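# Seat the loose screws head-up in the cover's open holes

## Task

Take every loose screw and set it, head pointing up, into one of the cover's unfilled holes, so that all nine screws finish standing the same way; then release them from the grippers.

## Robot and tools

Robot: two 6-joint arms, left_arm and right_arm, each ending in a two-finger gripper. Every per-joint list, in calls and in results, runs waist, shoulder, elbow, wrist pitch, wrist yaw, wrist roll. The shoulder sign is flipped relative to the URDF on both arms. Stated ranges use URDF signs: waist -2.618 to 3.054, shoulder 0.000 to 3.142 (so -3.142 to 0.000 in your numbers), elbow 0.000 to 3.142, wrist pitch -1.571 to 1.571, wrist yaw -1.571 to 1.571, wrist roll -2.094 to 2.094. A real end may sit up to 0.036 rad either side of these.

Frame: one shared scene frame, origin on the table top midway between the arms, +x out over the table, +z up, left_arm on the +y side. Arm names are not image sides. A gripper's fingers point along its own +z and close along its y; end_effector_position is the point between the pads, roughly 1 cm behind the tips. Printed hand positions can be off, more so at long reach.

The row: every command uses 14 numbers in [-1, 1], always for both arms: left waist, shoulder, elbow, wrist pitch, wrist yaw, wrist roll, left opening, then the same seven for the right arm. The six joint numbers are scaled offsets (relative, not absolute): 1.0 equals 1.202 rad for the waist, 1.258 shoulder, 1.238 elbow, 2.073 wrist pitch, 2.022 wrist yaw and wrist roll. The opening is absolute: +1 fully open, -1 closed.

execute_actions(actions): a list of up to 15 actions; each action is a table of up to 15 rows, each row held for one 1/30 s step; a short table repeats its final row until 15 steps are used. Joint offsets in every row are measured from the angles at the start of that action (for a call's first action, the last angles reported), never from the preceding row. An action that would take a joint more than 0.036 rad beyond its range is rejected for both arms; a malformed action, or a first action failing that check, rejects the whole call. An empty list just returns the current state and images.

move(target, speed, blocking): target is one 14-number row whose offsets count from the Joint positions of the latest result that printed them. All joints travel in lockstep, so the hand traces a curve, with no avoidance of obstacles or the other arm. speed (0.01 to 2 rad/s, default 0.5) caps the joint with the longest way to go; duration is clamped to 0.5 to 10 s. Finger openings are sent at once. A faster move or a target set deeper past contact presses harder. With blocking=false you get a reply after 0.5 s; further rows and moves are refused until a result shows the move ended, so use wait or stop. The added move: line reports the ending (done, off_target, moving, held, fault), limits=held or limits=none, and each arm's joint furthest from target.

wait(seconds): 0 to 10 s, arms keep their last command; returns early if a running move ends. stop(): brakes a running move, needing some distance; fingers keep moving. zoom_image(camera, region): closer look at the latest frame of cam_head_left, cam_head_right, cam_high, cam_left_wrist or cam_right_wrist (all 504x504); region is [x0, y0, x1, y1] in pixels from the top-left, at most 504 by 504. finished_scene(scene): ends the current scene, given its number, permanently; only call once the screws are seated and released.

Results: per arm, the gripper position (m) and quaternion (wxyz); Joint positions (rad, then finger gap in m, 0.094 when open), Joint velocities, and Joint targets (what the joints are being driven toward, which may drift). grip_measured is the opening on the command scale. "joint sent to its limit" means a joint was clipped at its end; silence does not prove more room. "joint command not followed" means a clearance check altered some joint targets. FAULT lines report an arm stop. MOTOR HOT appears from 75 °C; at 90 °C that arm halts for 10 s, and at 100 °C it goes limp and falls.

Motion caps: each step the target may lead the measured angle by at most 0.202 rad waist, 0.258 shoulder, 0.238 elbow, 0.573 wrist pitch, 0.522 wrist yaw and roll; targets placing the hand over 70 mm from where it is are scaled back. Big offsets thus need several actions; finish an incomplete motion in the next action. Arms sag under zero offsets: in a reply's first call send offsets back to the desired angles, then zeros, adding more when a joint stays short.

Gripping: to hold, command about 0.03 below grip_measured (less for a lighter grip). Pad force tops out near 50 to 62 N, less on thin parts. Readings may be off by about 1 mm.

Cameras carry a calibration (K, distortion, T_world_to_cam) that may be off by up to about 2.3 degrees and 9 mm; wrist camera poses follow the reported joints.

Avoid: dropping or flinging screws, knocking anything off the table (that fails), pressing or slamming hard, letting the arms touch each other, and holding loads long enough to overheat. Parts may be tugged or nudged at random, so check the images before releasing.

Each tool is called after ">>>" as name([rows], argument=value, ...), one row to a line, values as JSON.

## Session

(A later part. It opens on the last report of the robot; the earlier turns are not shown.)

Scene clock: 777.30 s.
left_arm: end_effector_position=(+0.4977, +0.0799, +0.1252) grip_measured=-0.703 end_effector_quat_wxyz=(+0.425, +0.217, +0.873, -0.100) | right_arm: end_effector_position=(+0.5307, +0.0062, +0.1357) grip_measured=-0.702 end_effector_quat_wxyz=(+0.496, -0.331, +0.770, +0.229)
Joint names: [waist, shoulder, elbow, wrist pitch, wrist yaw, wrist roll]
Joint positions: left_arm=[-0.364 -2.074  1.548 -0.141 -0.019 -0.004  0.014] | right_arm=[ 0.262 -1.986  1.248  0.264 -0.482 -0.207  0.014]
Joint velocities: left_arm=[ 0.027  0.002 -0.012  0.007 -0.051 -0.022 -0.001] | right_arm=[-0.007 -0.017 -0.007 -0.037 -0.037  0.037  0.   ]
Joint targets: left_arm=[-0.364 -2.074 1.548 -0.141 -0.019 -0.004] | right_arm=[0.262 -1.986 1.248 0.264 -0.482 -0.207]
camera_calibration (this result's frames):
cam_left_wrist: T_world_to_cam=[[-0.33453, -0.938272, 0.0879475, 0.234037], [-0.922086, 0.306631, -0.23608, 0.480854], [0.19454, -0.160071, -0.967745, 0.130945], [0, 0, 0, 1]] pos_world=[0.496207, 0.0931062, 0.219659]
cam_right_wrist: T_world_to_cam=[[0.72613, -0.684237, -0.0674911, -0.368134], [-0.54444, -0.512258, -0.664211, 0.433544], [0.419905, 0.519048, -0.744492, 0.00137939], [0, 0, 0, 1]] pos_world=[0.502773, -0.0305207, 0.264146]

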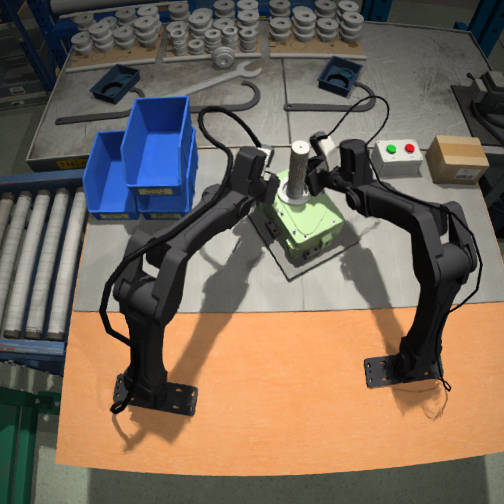

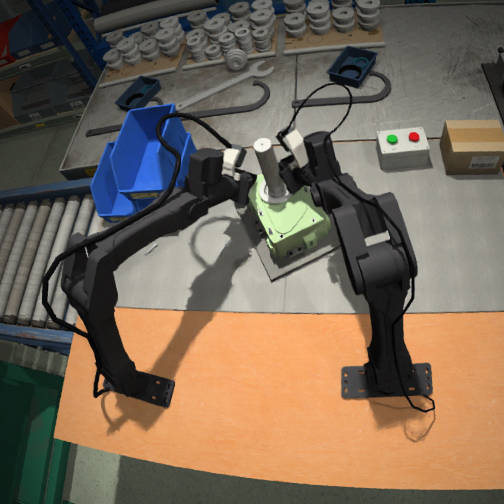

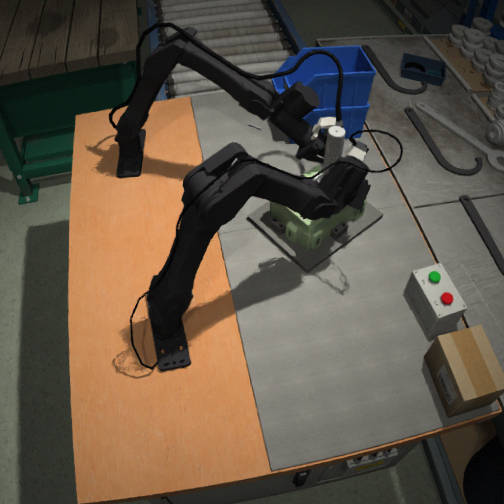

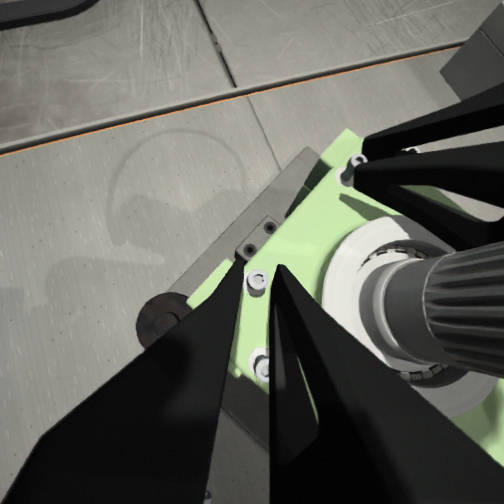

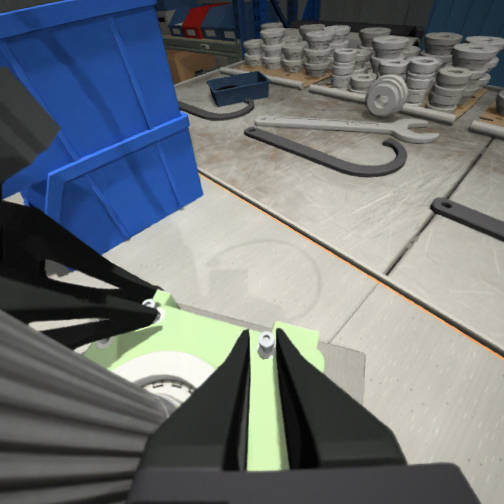

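Lift both.

>>> move(target=[0,0.1,0,0,0,0,-0.7,0,0.1,0,0,0,0,-0.7], speed=0.1)

>>> zoom_image(camera="cam_right_wrist", region=[50,200,350,500])

Scene clock: 784.53 s.
left_arm: end_effector_position=(+0.4944, +0.0817, +0.1836) grip_measured=-0.703 end_effector_quat_wxyz=(+0.470, +0.210, +0.850, -0.112) | right_arm: end_effector_position=(+0.5264, +0.0049, +0.1900) grip_measured=-0.702 end_effector_quat_wxyz=(+0.538, -0.334, +0.741, +0.224)
Joint names: [waist, shoulder, elbow, wrist pitch, wrist yaw, wrist roll]
Joint positions: left_arm=[-0.364 -1.97   1.548 -0.141 -0.019 -0.004  0.014] | right_arm=[ 0.262 -1.883  1.248  0.264 -0.482 -0.207  0.014]
Joint velocities: left_arm=[ 0.002 -0.002 -0.002  0.022 -0.095  0.051 -0.   ] | right_arm=[-0.017 -0.022  0.007  0.051 -0.022 -0.022 -0.001]
Joint targets: left_arm=[-0.364 -1.948 1.548 -0.141 -0.019 -0.004] | right_arm=[0.262 -1.860 1.248 0.264 -0.482 -0.207]
move: off_target (left_arm, right_arm); limits=none; left_arm: farthest joint: the shoulder, 0.022 radians from its target (0.126 radians at the start); right_arm: farthest joint: the shoulder, 0.023 radians from its target (0.126 radians at the start)
camera_calibration (this result's frames):
cam_left_wrist: T_world_to_cam=[[-0.343262, -0.933512, 0.103567, 0.230532], [-0.896101, 0.292465, -0.333867, 0.49738], [0.281379, -0.20741, -0.936913, 0.143687], [0, 0, 0, 1]] pos_world=[0.484405, 0.09954, 0.276805]
cam_right_wrist: T_world_to_cam=[[0.730284, -0.682923, -0.0173506, -0.373989], [-0.476189, -0.490674, -0.729715, 0.442994], [0.489826, 0.541161, -0.683532, -0.00415325], [0, 0, 0, 1]] pos_world=[0.486102, -0.0357929, 0.313932]

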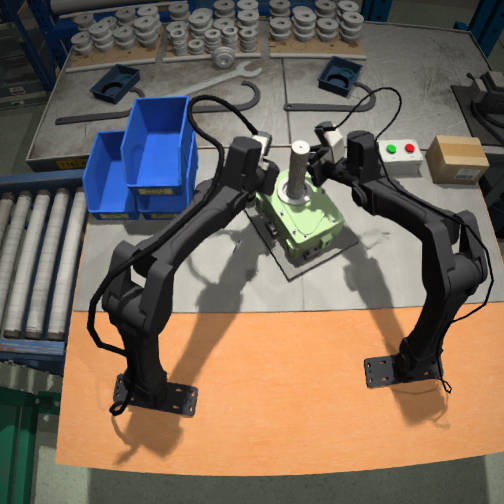

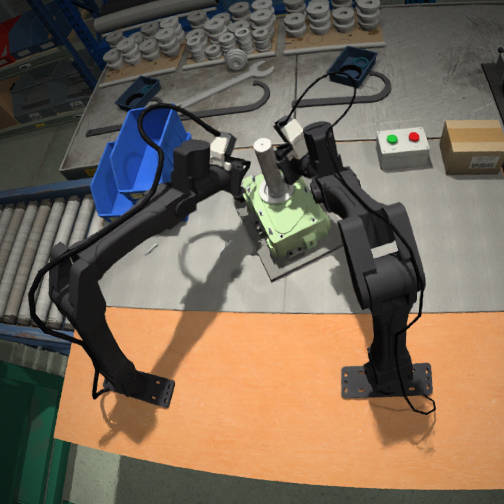

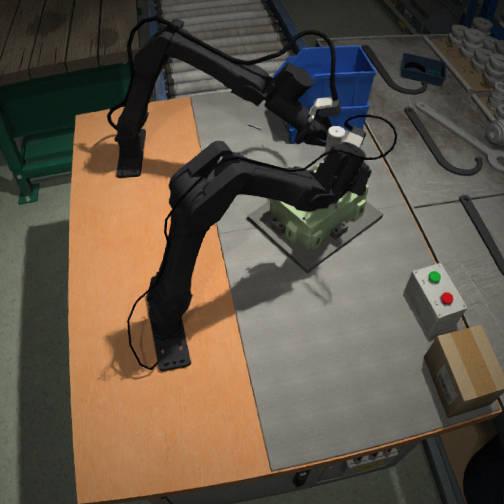

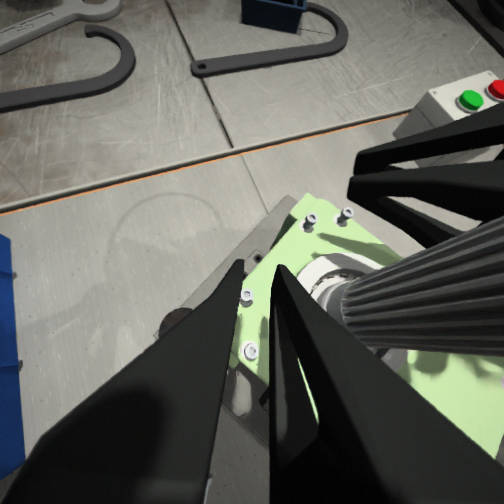

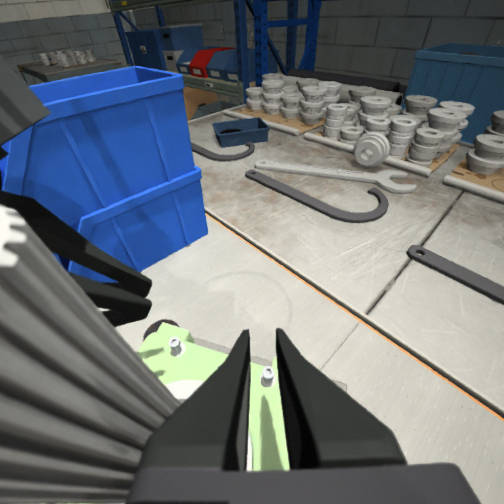

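Region (50, 200, 350, 500) of cam_right_wrist's 504x504 image, scaled by 1.680, with more detail than that image has.

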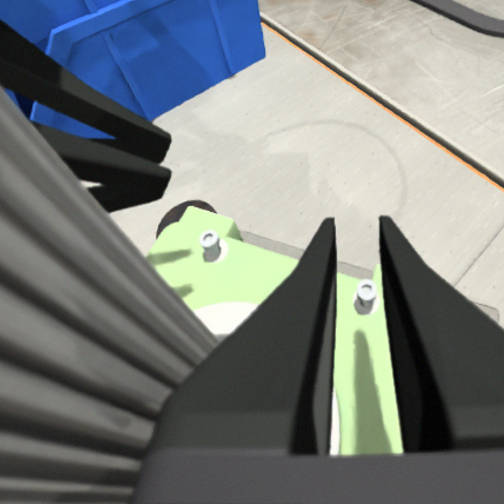

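>>> move(target=[0.1,0.15,0,-0.525,0.01,0.4,-0.3,-0.35,0.1,0,0,0,0,-0.7], speed=0.6)

Scene clock: 804.03 s.
left_arm: end_effector_position=(+0.3161, +0.2232, +0.1246) grip_measured=-0.303 end_effector_quat_wxyz=(+0.051, +0.556, +0.829, +0.016) | right_arm: end_effector_position=(+0.5731, -0.2151, +0.2430) grip_measured=-0.702 end_effector_quat_wxyz=(+0.611, -0.182, +0.765, +0.095)
Joint names: [waist, shoulder, elbow, wrist pitch, wrist yaw, wrist roll]
Joint positions: left_arm=[-0.252 -1.803  1.548 -1.21  -0.011  0.795  0.033] | right_arm=[-0.153 -1.782  1.248  0.264 -0.482 -0.207  0.014]
Joint velocities: left_arm=[-0.002  0.002 -0.002  0.007 -0.007 -0.066  0.   ] | right_arm=[-0.017  0.007  0.002 -0.095 -0.007 -0.037 -0.001]
Joint targets: left_arm=[-0.244 -1.781 1.548 -1.229 0.001 0.806] | right_arm=[-0.158 -1.757 1.248 0.264 -0.482 -0.207]
move: off_target (left_arm, right_arm); limits=none; left_arm: farthest joint: the shoulder, 0.022 radians from its target (0.189 radians at the start); right_arm: farthest joint: the shoulder, 0.024 radians from its target (0.126 radians at the start)
camera_calibration (this result's frames):
cam_left_wrist: T_world_to_cam=[[-0.841717, -0.526404, -0.120049, 0.402082], [-0.500109, 0.676342, 0.540788, -0.0433484], [-0.203479, 0.515228, -0.832548, 0.146911], [0, 0, 0, 1]] pos_world=[0.346654, 0.165284, 0.194022]
cam_right_wrist: T_world_to_cam=[[0.391456, -0.919622, 0.0325007, -0.426233], [-0.557262, -0.26502, -0.786908, 0.504846], [0.732271, 0.289929, -0.616214, -0.0811089], [0, 0, 0, 1]] pos_world=[0.507577, -0.234663, 0.36114]

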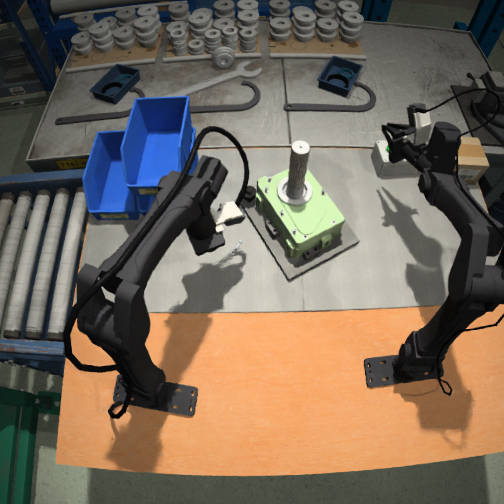

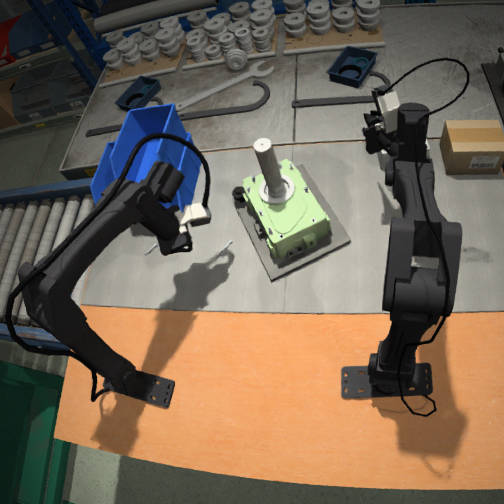

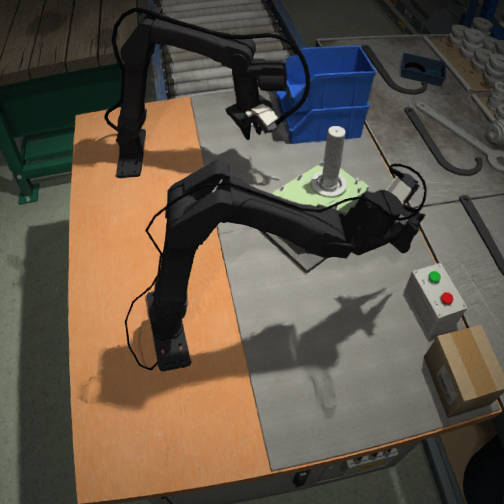

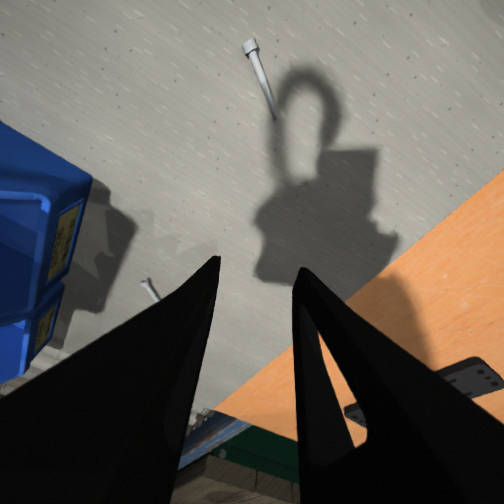

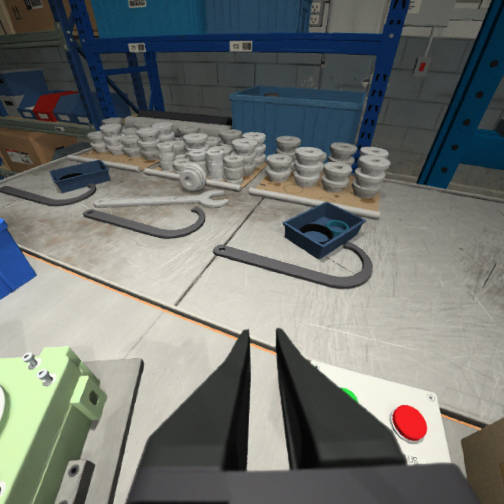

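>>> move(target=[-0.07,-0.356,0.359,-0.052,0.01,-0.329,-0.3,0,0,0,0,0,0,-0.7], speed=0.5)

Scene clock: 816.57 s.
left_arm: end_effector_position=(+0.3707, +0.1624, +0.0664) grip_measured=-0.303 end_effector_quat_wxyz=(-0.005, +0.298, +0.955, +0.000) | right_arm: end_effector_position=(+0.5731, -0.2151, +0.2430) grip_measured=-0.702 end_effector_quat_wxyz=(+0.611, -0.182, +0.765, +0.095)
Joint names: [waist, shoulder, elbow, wrist pitch, wrist yaw, wrist roll]
Joint positions: left_arm=[-0.329 -2.243  1.962 -1.3    0.001  0.14   0.033] | right_arm=[-0.153 -1.782  1.248  0.264 -0.482 -0.207  0.014]
Joint velocities: left_arm=[ 0.007  0.007  0.002 -0.037 -0.066 -0.051 -0.   ] | right_arm=[-0.012 -0.017 -0.012 -0.037  0.007 -0.037  0.001]
Joint targets: left_arm=[-0.336 -2.251 1.993 -1.317 0.009 0.130] | right_arm=[-0.153 -1.782 1.248 0.264 -0.482 -0.207]
move: off_target (left_arm); limits=none; left_arm: farthest joint: the elbow, 0.030 radians from its target (0.444 radians at the start); right_arm: farthest joint: the waist, 0.000 radians from its target (0.000 radians at the start)
camera_calibration (this result's frames):
cam_left_wrist: T_world_to_cam=[[-0.42738, -0.902774, -0.0484239, 0.311875], [-0.723853, 0.309604, 0.616589, 0.193973], [-0.541649, 0.29857, -0.785795, 0.29832], [0, 0, 0, 1]] pos_world=[0.435282, 0.132429, 0.129919]
cam_right_wrist: T_world_to_cam=[[0.391456, -0.919622, 0.0325007, -0.426233], [-0.557262, -0.26502, -0.786908, 0.504846], [0.732271, 0.289929, -0.616214, -0.0811089], [0, 0, 0, 1]] pos_world=[0.507577, -0.234663, 0.36114]

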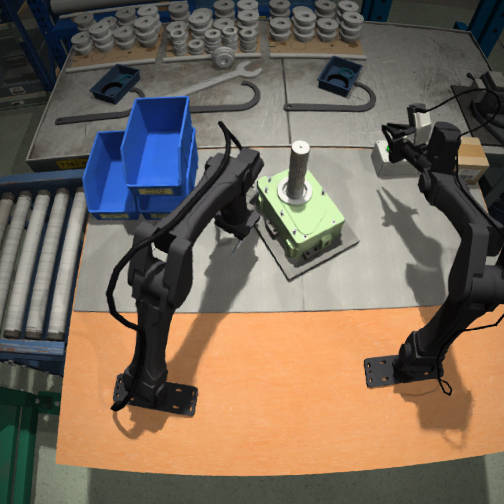

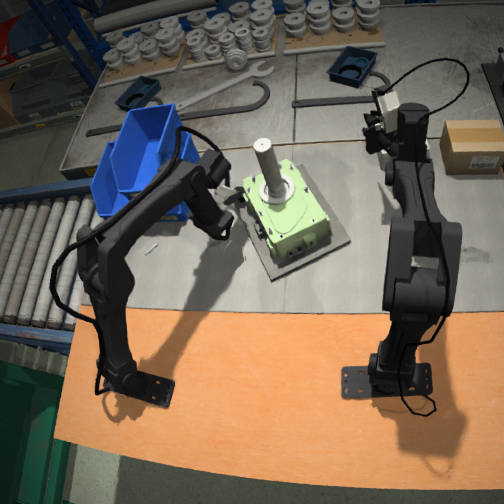

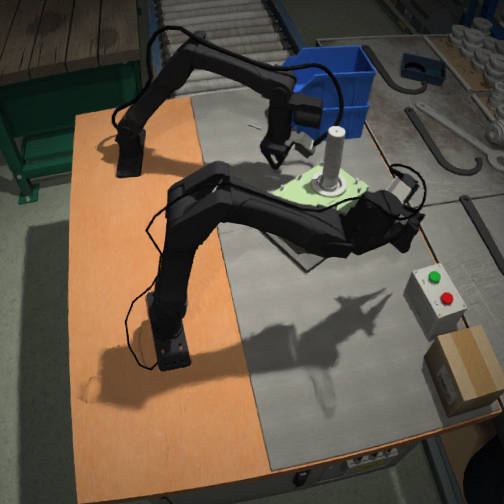

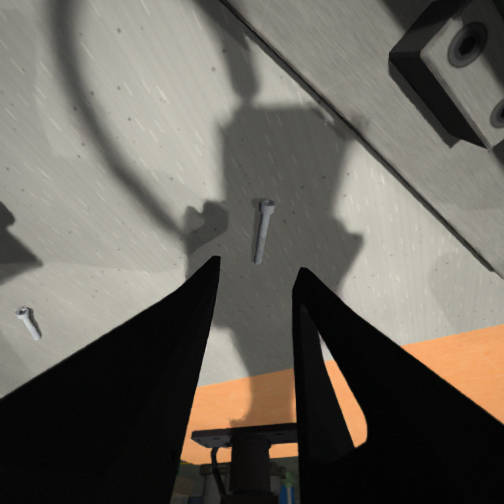

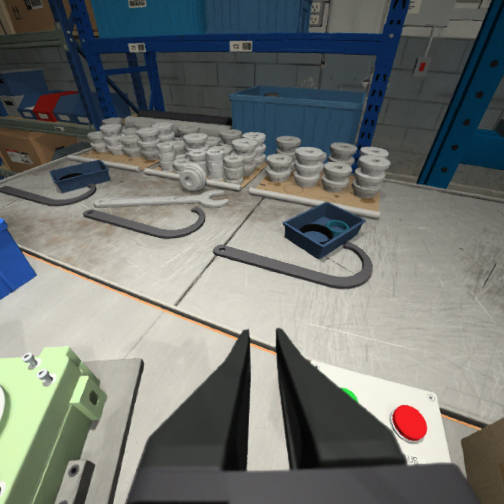

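>>> move(target=[0,-0.022,-0.146,0.09,0,-0.035,-0.3,0,0,0,0,0,0,-0.7], speed=0.15)

Scene clock: 831.07 s.
left_arm: end_effector_position=(+0.3649, +0.1653, +0.0175) grip_measured=-0.303 end_effector_quat_wxyz=(-0.013, +0.268, +0.963, +0.002) | right_arm: end_effector_position=(+0.5731, -0.2151, +0.2430) grip_measured=-0.702 end_effector_quat_wxyz=(+0.611, -0.182, +0.765, +0.095)
Joint names: [waist, shoulder, elbow, wrist pitch, wrist yaw, wrist roll]
Joint positions: left_arm=[-0.329 -2.261  1.796 -1.131  0.001  0.08   0.033] | right_arm=[-0.153 -1.782  1.248  0.264 -0.482 -0.207  0.014]
Joint velocities: left_arm=[-0.022 -0.002  0.017  0.051  0.022  0.022 -0.   ] | right_arm=[-0.017 -0.002 -0.022 -0.081  0.007 -0.066 -0.   ]
Joint targets: left_arm=[-0.329 -2.271 1.782 -1.113 0.001 0.070] | right_arm=[-0.153 -1.782 1.248 0.264 -0.482 -0.207]
move: done; limits=none; left_arm: farthest joint: the wrist pitch, 0.018 radians from its target (0.186 radians at the start); right_arm: farthest joint: the waist, 0.000 radians from its target (0.000 radians at the start)
camera_calibration (this result's frames):
cam_left_wrist: T_world_to_cam=[[-0.372575, -0.926636, -0.0503236, 0.293627], [-0.732482, 0.260349, 0.629038, 0.230129], [-0.569788, 0.271225, -0.775744, 0.27051], [0, 0, 0, 1]] pos_world=[0.432098, 0.138803, 0.0798633]
cam_right_wrist: T_world_to_cam=[[0.391456, -0.919622, 0.0325007, -0.426233], [-0.557262, -0.26502, -0.786908, 0.504846], [0.732271, 0.289929, -0.616214, -0.0811089], [0, 0, 0, 1]] pos_world=[0.507577, -0.234663, 0.36114]

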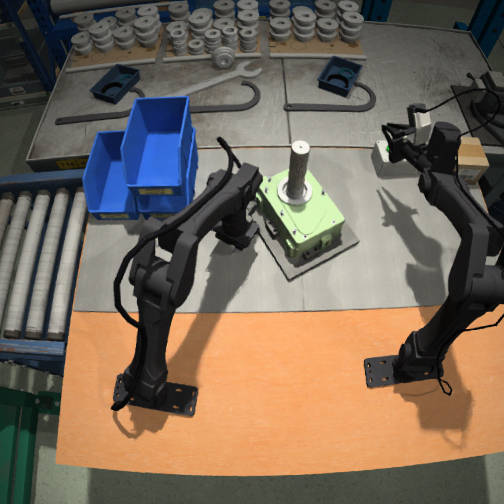

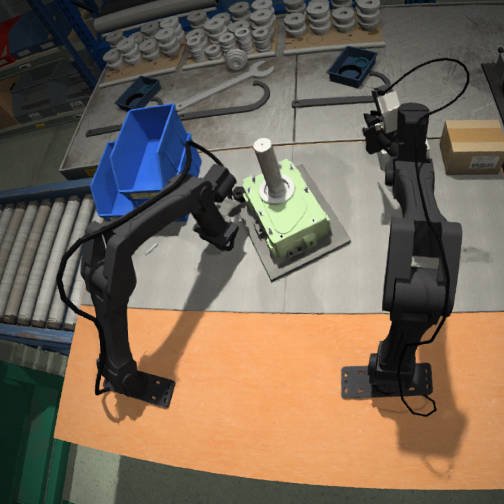

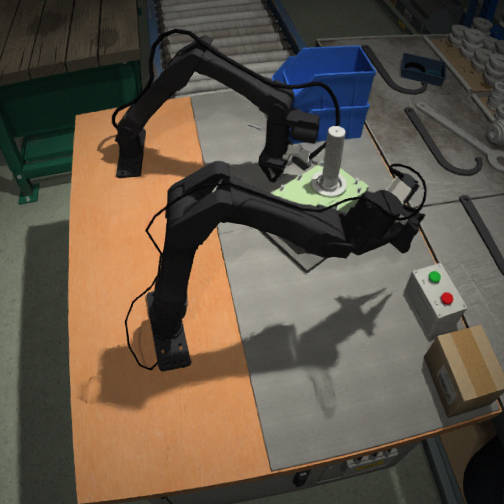

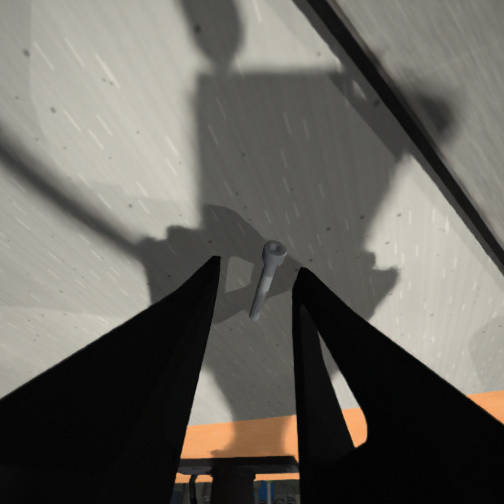

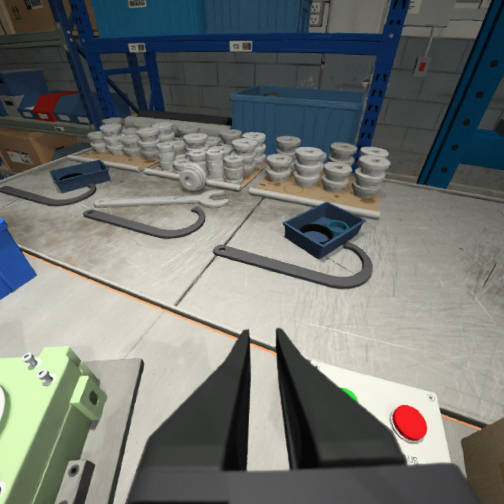

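>>> execute_actions([
  [[0,0,0,0,0,0,-0.7,0,0,0,0,0,0,-0.7]],
  [[0,0,0,0,0,0,-0.97,0,0,0,0,0,0,-0.7]],
  [[0,0,0,0,0,0,-0.97,0,0,0,0,0,0,-0.7]],
])

Scene clock: 837.80 s.
left_arm: end_effector_position=(+0.3651, +0.1652, +0.0175) grip_measured=-0.930 end_effector_quat_wxyz=(-0.012, +0.268, +0.963, +0.002) | right_arm: end_effector_position=(+0.5731, -0.2151, +0.2430) grip_measured=-0.702 end_effector_quat_wxyz=(+0.611, -0.182, +0.765, +0.095)
Joint names: [waist, shoulder, elbow, wrist pitch, wrist yaw, wrist roll]
Joint positions: left_arm=[-0.329 -2.261  1.796 -1.131  0.001  0.08   0.003] | right_arm=[-0.153 -1.782  1.248  0.264 -0.482 -0.207  0.014]
Joint velocities: left_arm=[-0.022  0.012 -0.032 -0.051 -0.007 -0.007  0.001] | right_arm=[-0.002  0.007 -0.017 -0.022  0.007 -0.095  0.001]
Joint targets: left_arm=[-0.329 -2.261 1.796 -1.131 0.001 0.080] | right_arm=[-0.153 -1.782 1.248 0.264 -0.482 -0.207]
camera_calibration (this result's frames):
cam_left_wrist: T_world_to_cam=[[-0.372541, -0.926654, -0.0502614, 0.293601], [-0.732911, 0.260564, 0.628449, 0.23041], [-0.569258, 0.27096, -0.776225, 0.270485], [0, 0, 0, 1]] pos_world=[0.432225, 0.138739, 0.0799132]
cam_right_wrist: T_world_to_cam=[[0.391456, -0.919622, 0.0325007, -0.426233], [-0.557262, -0.26502, -0.786908, 0.504846], [0.732271, 0.289929, -0.616214, -0.0811089], [0, 0, 0, 1]] pos_world=[0.507577, -0.234663, 0.36114]

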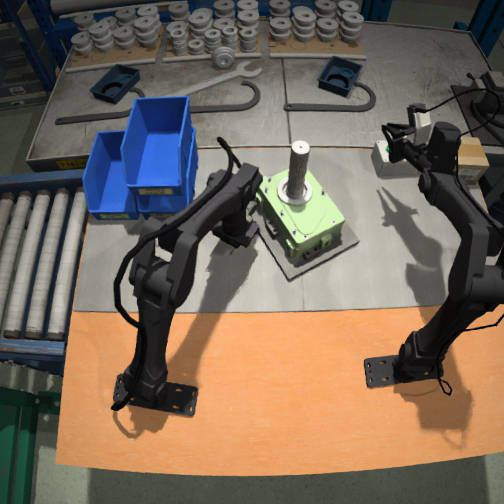

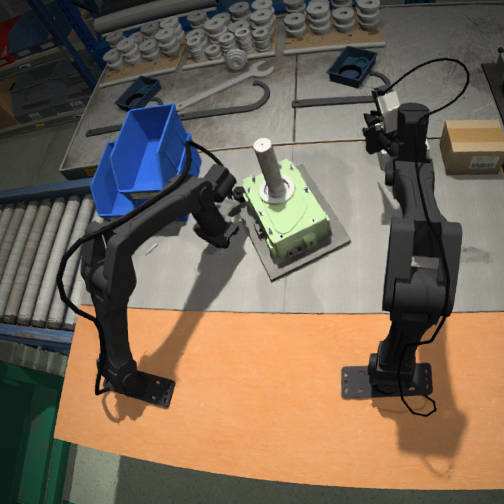

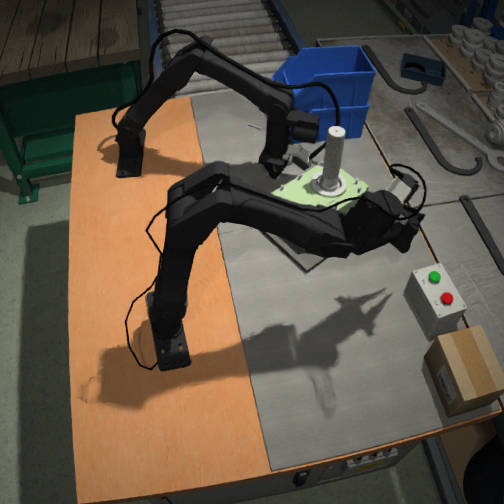

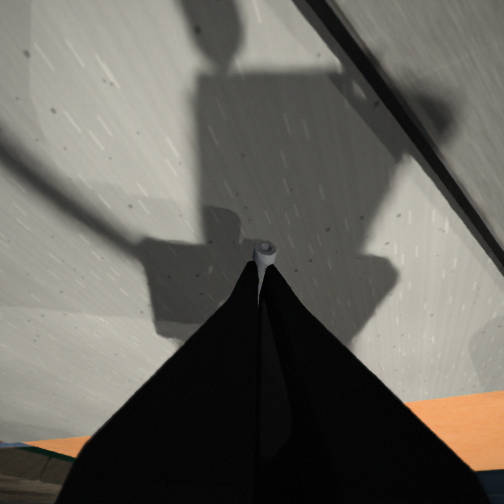

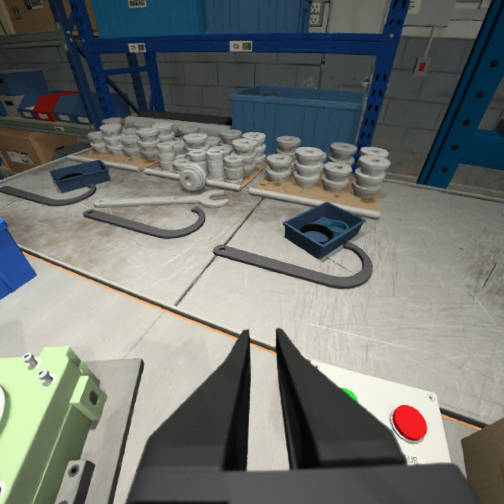

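>>> move(target=[-0.1,0.33,0,-0.1,0,-0.045,-0.97,-0.165,-0.1,-0.424,0.433,-0.505,0.105,-0.7], speed=0.6)

Scene clock: 858.83 s.
left_arm: end_effector_position=(+0.3095, +0.1439, +0.1704) grip_measured=-0.930 end_effector_quat_wxyz=(+0.088, +0.283, +0.955, -0.027) | right_arm: end_effector_position=(+0.4099, -0.1691, +0.1699) grip_measured=-0.702 end_effector_quat_wxyz=(+0.585, -0.400, +0.583, +0.397)
Joint names: [waist, shoulder, elbow, wrist pitch, wrist yaw, wrist roll]
Joint positions: left_arm=[-0.442 -1.864  1.796 -1.32   0.001 -0.002  0.003] | right_arm=[-0.342 -1.895  0.742  1.157 -1.496  0.     0.014]
Joint velocities: left_arm=[ 0.002  0.002 -0.022 -0.022 -0.007 -0.007  0.   ] | right_arm=[-0.002 -0.007  0.007  0.022 -0.007  0.051 -0.   ]
Joint targets: left_arm=[-0.450 -1.846 1.796 -1.338 0.001 -0.012] | right_arm=[-0.352 -1.908 0.723 1.162 -1.503 0.005]
move: done; limits=none; left_arm: farthest joint: the wrist pitch, 0.019 radians from its target (0.208 radians at the start); right_arm: farthest joint: the elbow, 0.019 radians from its target (0.525 radians at the start)
camera_calibration (this result's frames):
cam_left_wrist: T_world_to_cam=[[-0.395538, -0.91828, -0.0176395, 0.261182], [-0.819981, 0.344415, 0.457176, 0.143256], [-0.41374, 0.195295, -0.889201, 0.345266], [0, 0, 0, 1]] pos_world=[0.363625, 0.12307, 0.246125]
cam_right_wrist: T_world_to_cam=[[0.933105, -0.357375, -0.03998, -0.432312], [-0.181567, -0.372247, -0.910201, 0.217366], [0.3104, 0.856572, -0.412233, 0.214108], [0, 0, 0, 1]] pos_world=[0.3764, -0.256982, 0.268825]

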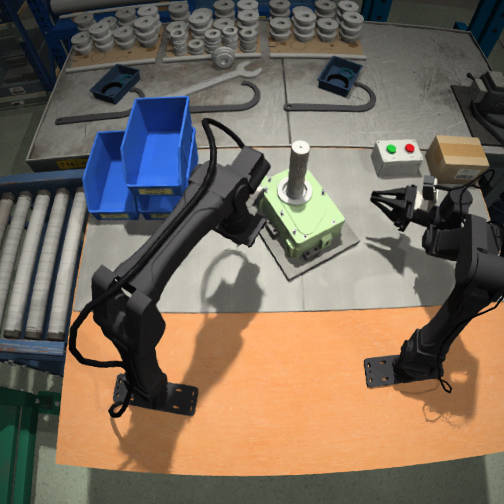

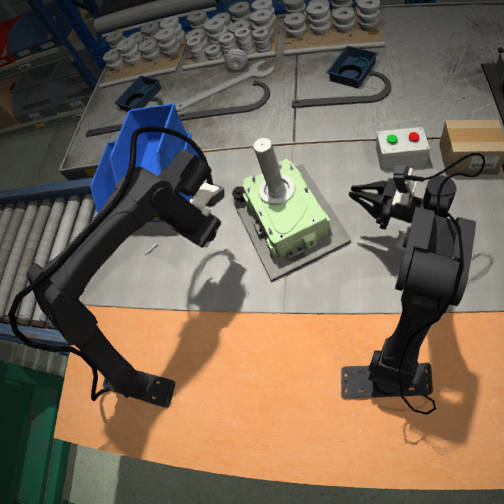

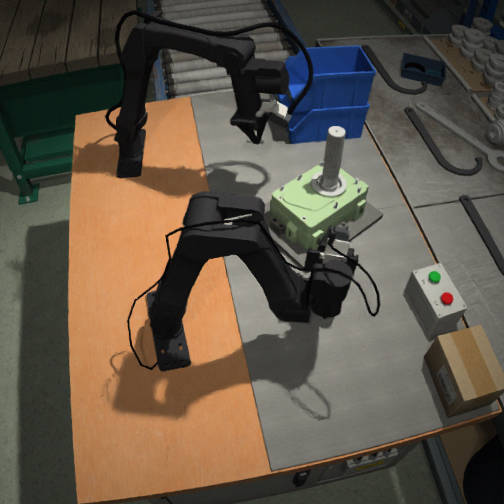

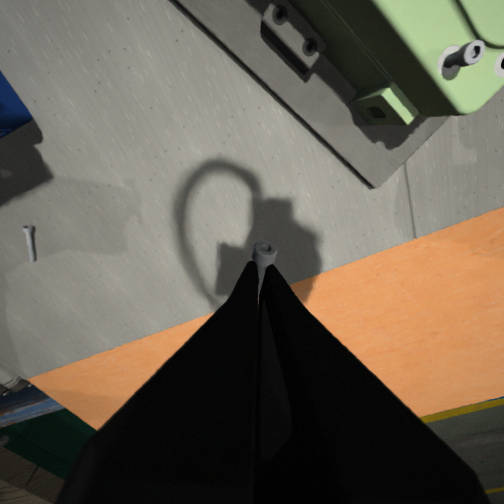

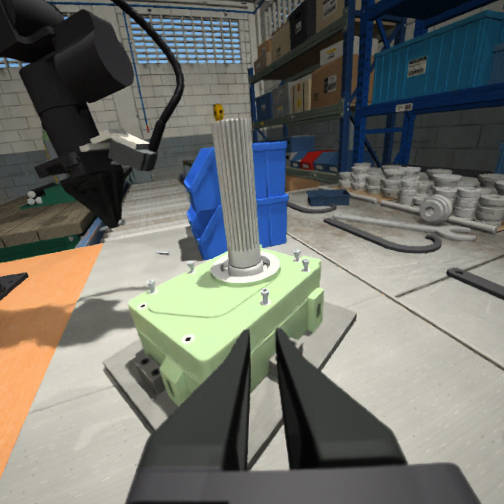

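>>> move(target=[-0.456,0,0,0.2,-0.2,0,-0.97,0,0,0,0,0,0,-0.7], speed=0.6)

>>> move(target=[0,-0.33,-0.25,0.845,-0.365,0,-0.97,0,0,0,0,0,0,-0.7], speed=0.7)

Scene clock: 868.53 s.
left_arm: end_effector_position=(+0.2464, -0.0438, +0.2183) grip_measured=-0.931 end_effector_quat_wxyz=(+0.337, +0.456, +0.824, +0.005) | right_arm: end_effector_position=(+0.4097, -0.1691, +0.1699) grip_measured=-0.702 end_effector_quat_wxyz=(+0.585, -0.401, +0.582, +0.397)
Joint names: [waist, shoulder, elbow, wrist pitch, wrist yaw, wrist roll]
Joint positions: left_arm=[-0.996 -1.864  1.796 -0.92  -0.388 -0.002  0.003] | right_arm=[-0.342 -1.895  0.742  1.158 -1.497  0.     0.014]
Joint velocities: left_arm=[ 0.007  0.007 -0.002  0.007 -0.037  0.007 -0.   ] | right_arm=[-0.017 -0.012 -0.007  0.022 -0.007 -0.051 -0.   ]
Joint targets: left_arm=[-0.991 -1.864 1.796 -0.905 -0.403 -0.002] | right_arm=[-0.342 -1.895 0.742 1.158 -1.496 0.000]
move: done; limits=none; left_arm: farthest joint: the wrist pitch, 0.015 radians from its target (0.415 radians at the start); right_arm: farthest joint: the wrist pitch, 0.001 radians from its target (0.001 radians at the start)
camera_calibration (this result's frames):
cam_left_wrist: T_world_to_cam=[[-0.651706, -0.712594, -0.259787, 0.189669], [-0.73655, 0.676342, -0.00748211, 0.229614], [0.181037, 0.18647, -0.965637, 0.26814], [0, 0, 0, 1]] pos_world=[0.244188, -0.0701404, 0.309917]
cam_right_wrist: T_world_to_cam=[[0.933406, -0.356672, -0.0392191, -0.432308], [-0.180621, -0.372592, -0.910248, 0.216981], [0.310047, 0.856715, -0.412202, 0.214294], [0, 0, 0, 1]] pos_world=[0.376268, -0.256936, 0.268884]

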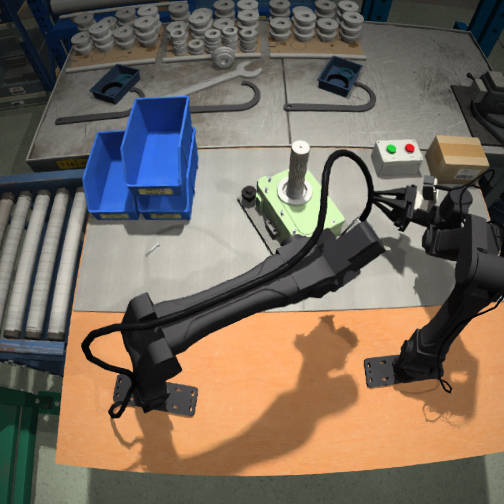

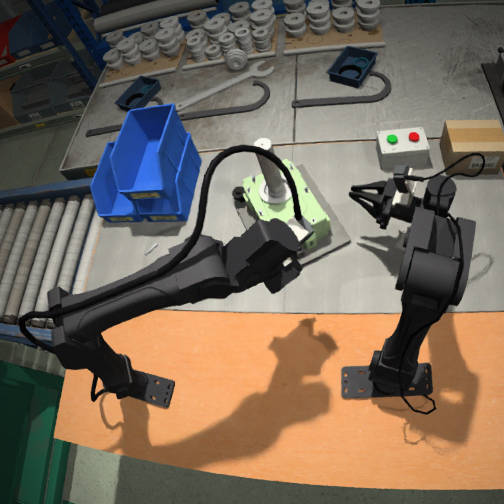

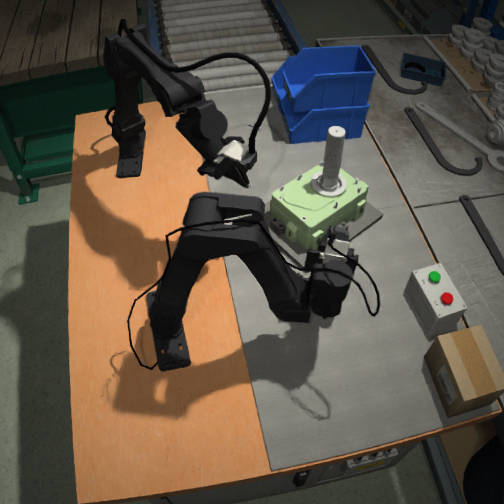

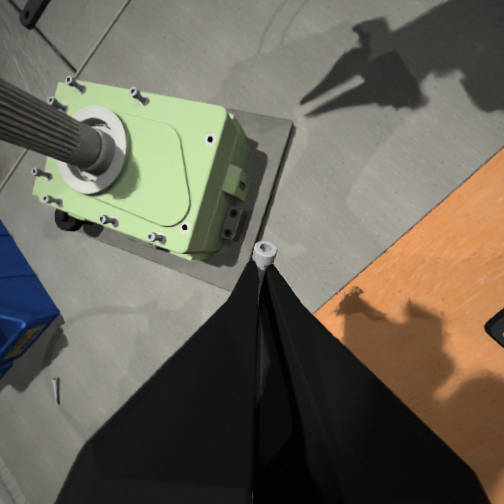

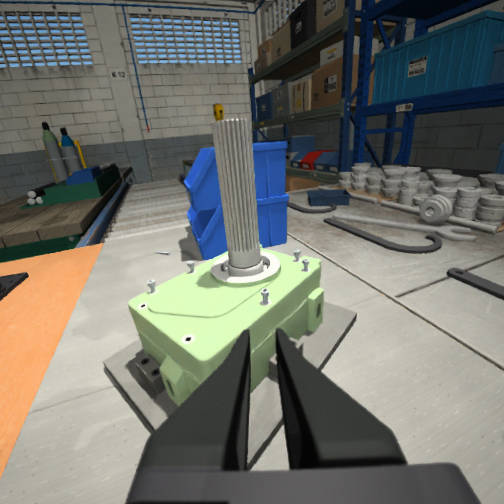

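Scene clock: 871.90 s.
left_arm: end_effector_position=(+0.3651, -0.0780, +0.2005) grip_measured=-0.930 end_effector_quat_wxyz=(+0.714, -0.012, +0.699, -0.021) | right_arm: end_effector_position=(+0.4097, -0.1691, +0.1699) grip_measured=-0.702 end_effector_quat_wxyz=(+0.585, -0.401, +0.582, +0.397)
Joint names: [waist, shoulder, elbow, wrist pitch, wrist yaw, wrist roll]
Joint positions: left_arm=[-0.996 -2.27   1.5    0.82  -1.119 -0.002  0.003] | right_arm=[-0.342 -1.895  0.742  1.158 -1.497  0.     0.014]
Joint velocities: left_arm=[-0.012 -0.002  0.017  0.051  0.007  0.022  0.001] | right_arm=[-0.002 -0.017 -0.012 -0.022 -0.007 -0.022 -0.001]
Joint targets: left_arm=[-0.996 -2.278 1.487 0.831 -1.127 -0.002] | right_arm=[-0.342 -1.895 0.742 1.158 -1.497 0.000]
move: done; limits=none; left_arm: farthest joint: the elbow, 0.013 radians from its target (0.309 radians at the start); right_arm: farthest joint: the waist, 0.000 radians from its target (0.000 radians at the start)
camera_calibration (this result's frames):
cam_left_wrist: T_world_to_cam=[[0.0336093, -0.977457, 0.208441, -0.126666], [-0.594152, -0.187244, -0.782255, 0.37608], [0.80365, -0.0975548, -0.587051, -0.0894552], [0, 0, 0, 1]] pos_world=[0.299596, -0.0621188, 0.268078]
cam_right_wrist: T_world_to_cam=[[0.933406, -0.356672, -0.0392191, -0.432308], [-0.180621, -0.372592, -0.910248, 0.216981], [0.310047, 0.856715, -0.412202, 0.214294], [0, 0, 0, 1]] pos_world=[0.376268, -0.256936, 0.268884]

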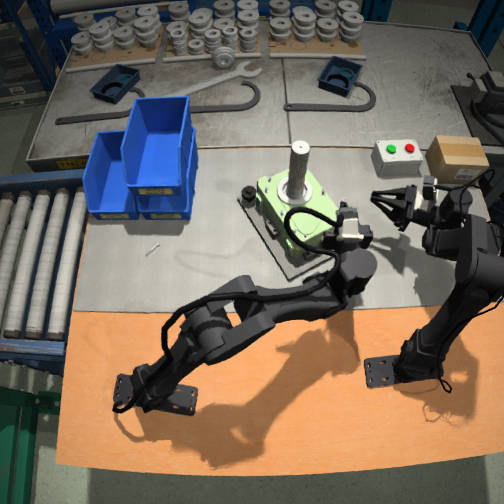

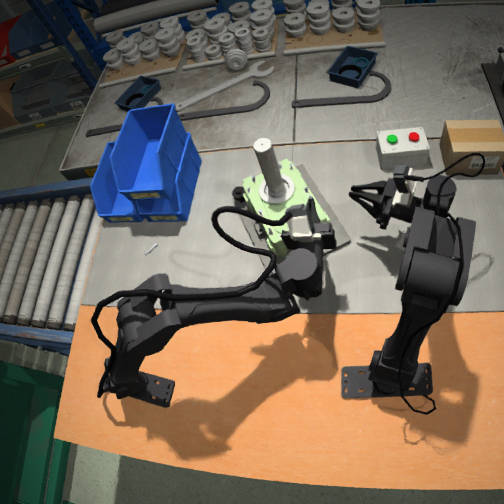

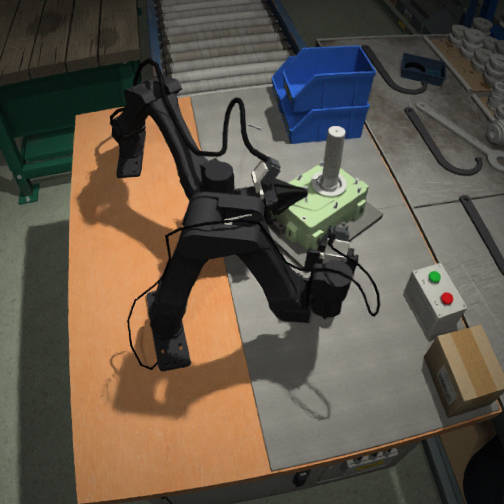

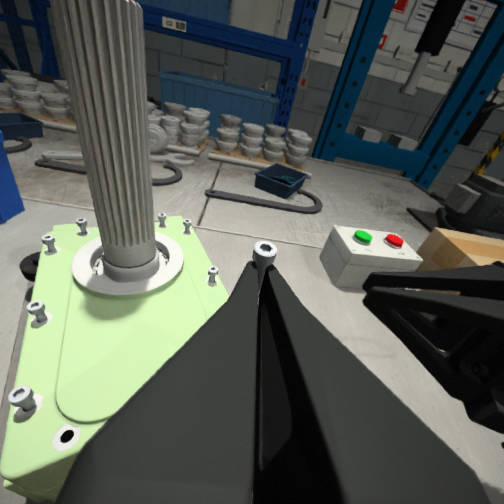

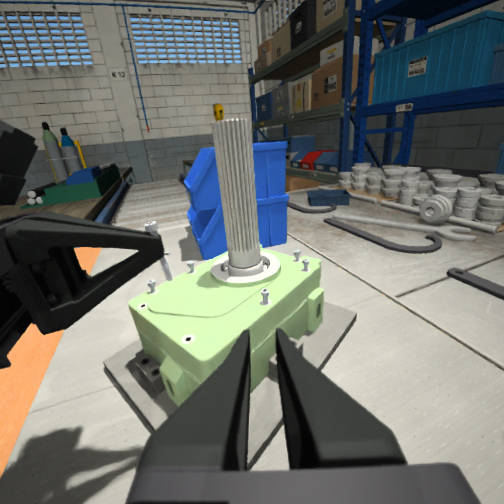

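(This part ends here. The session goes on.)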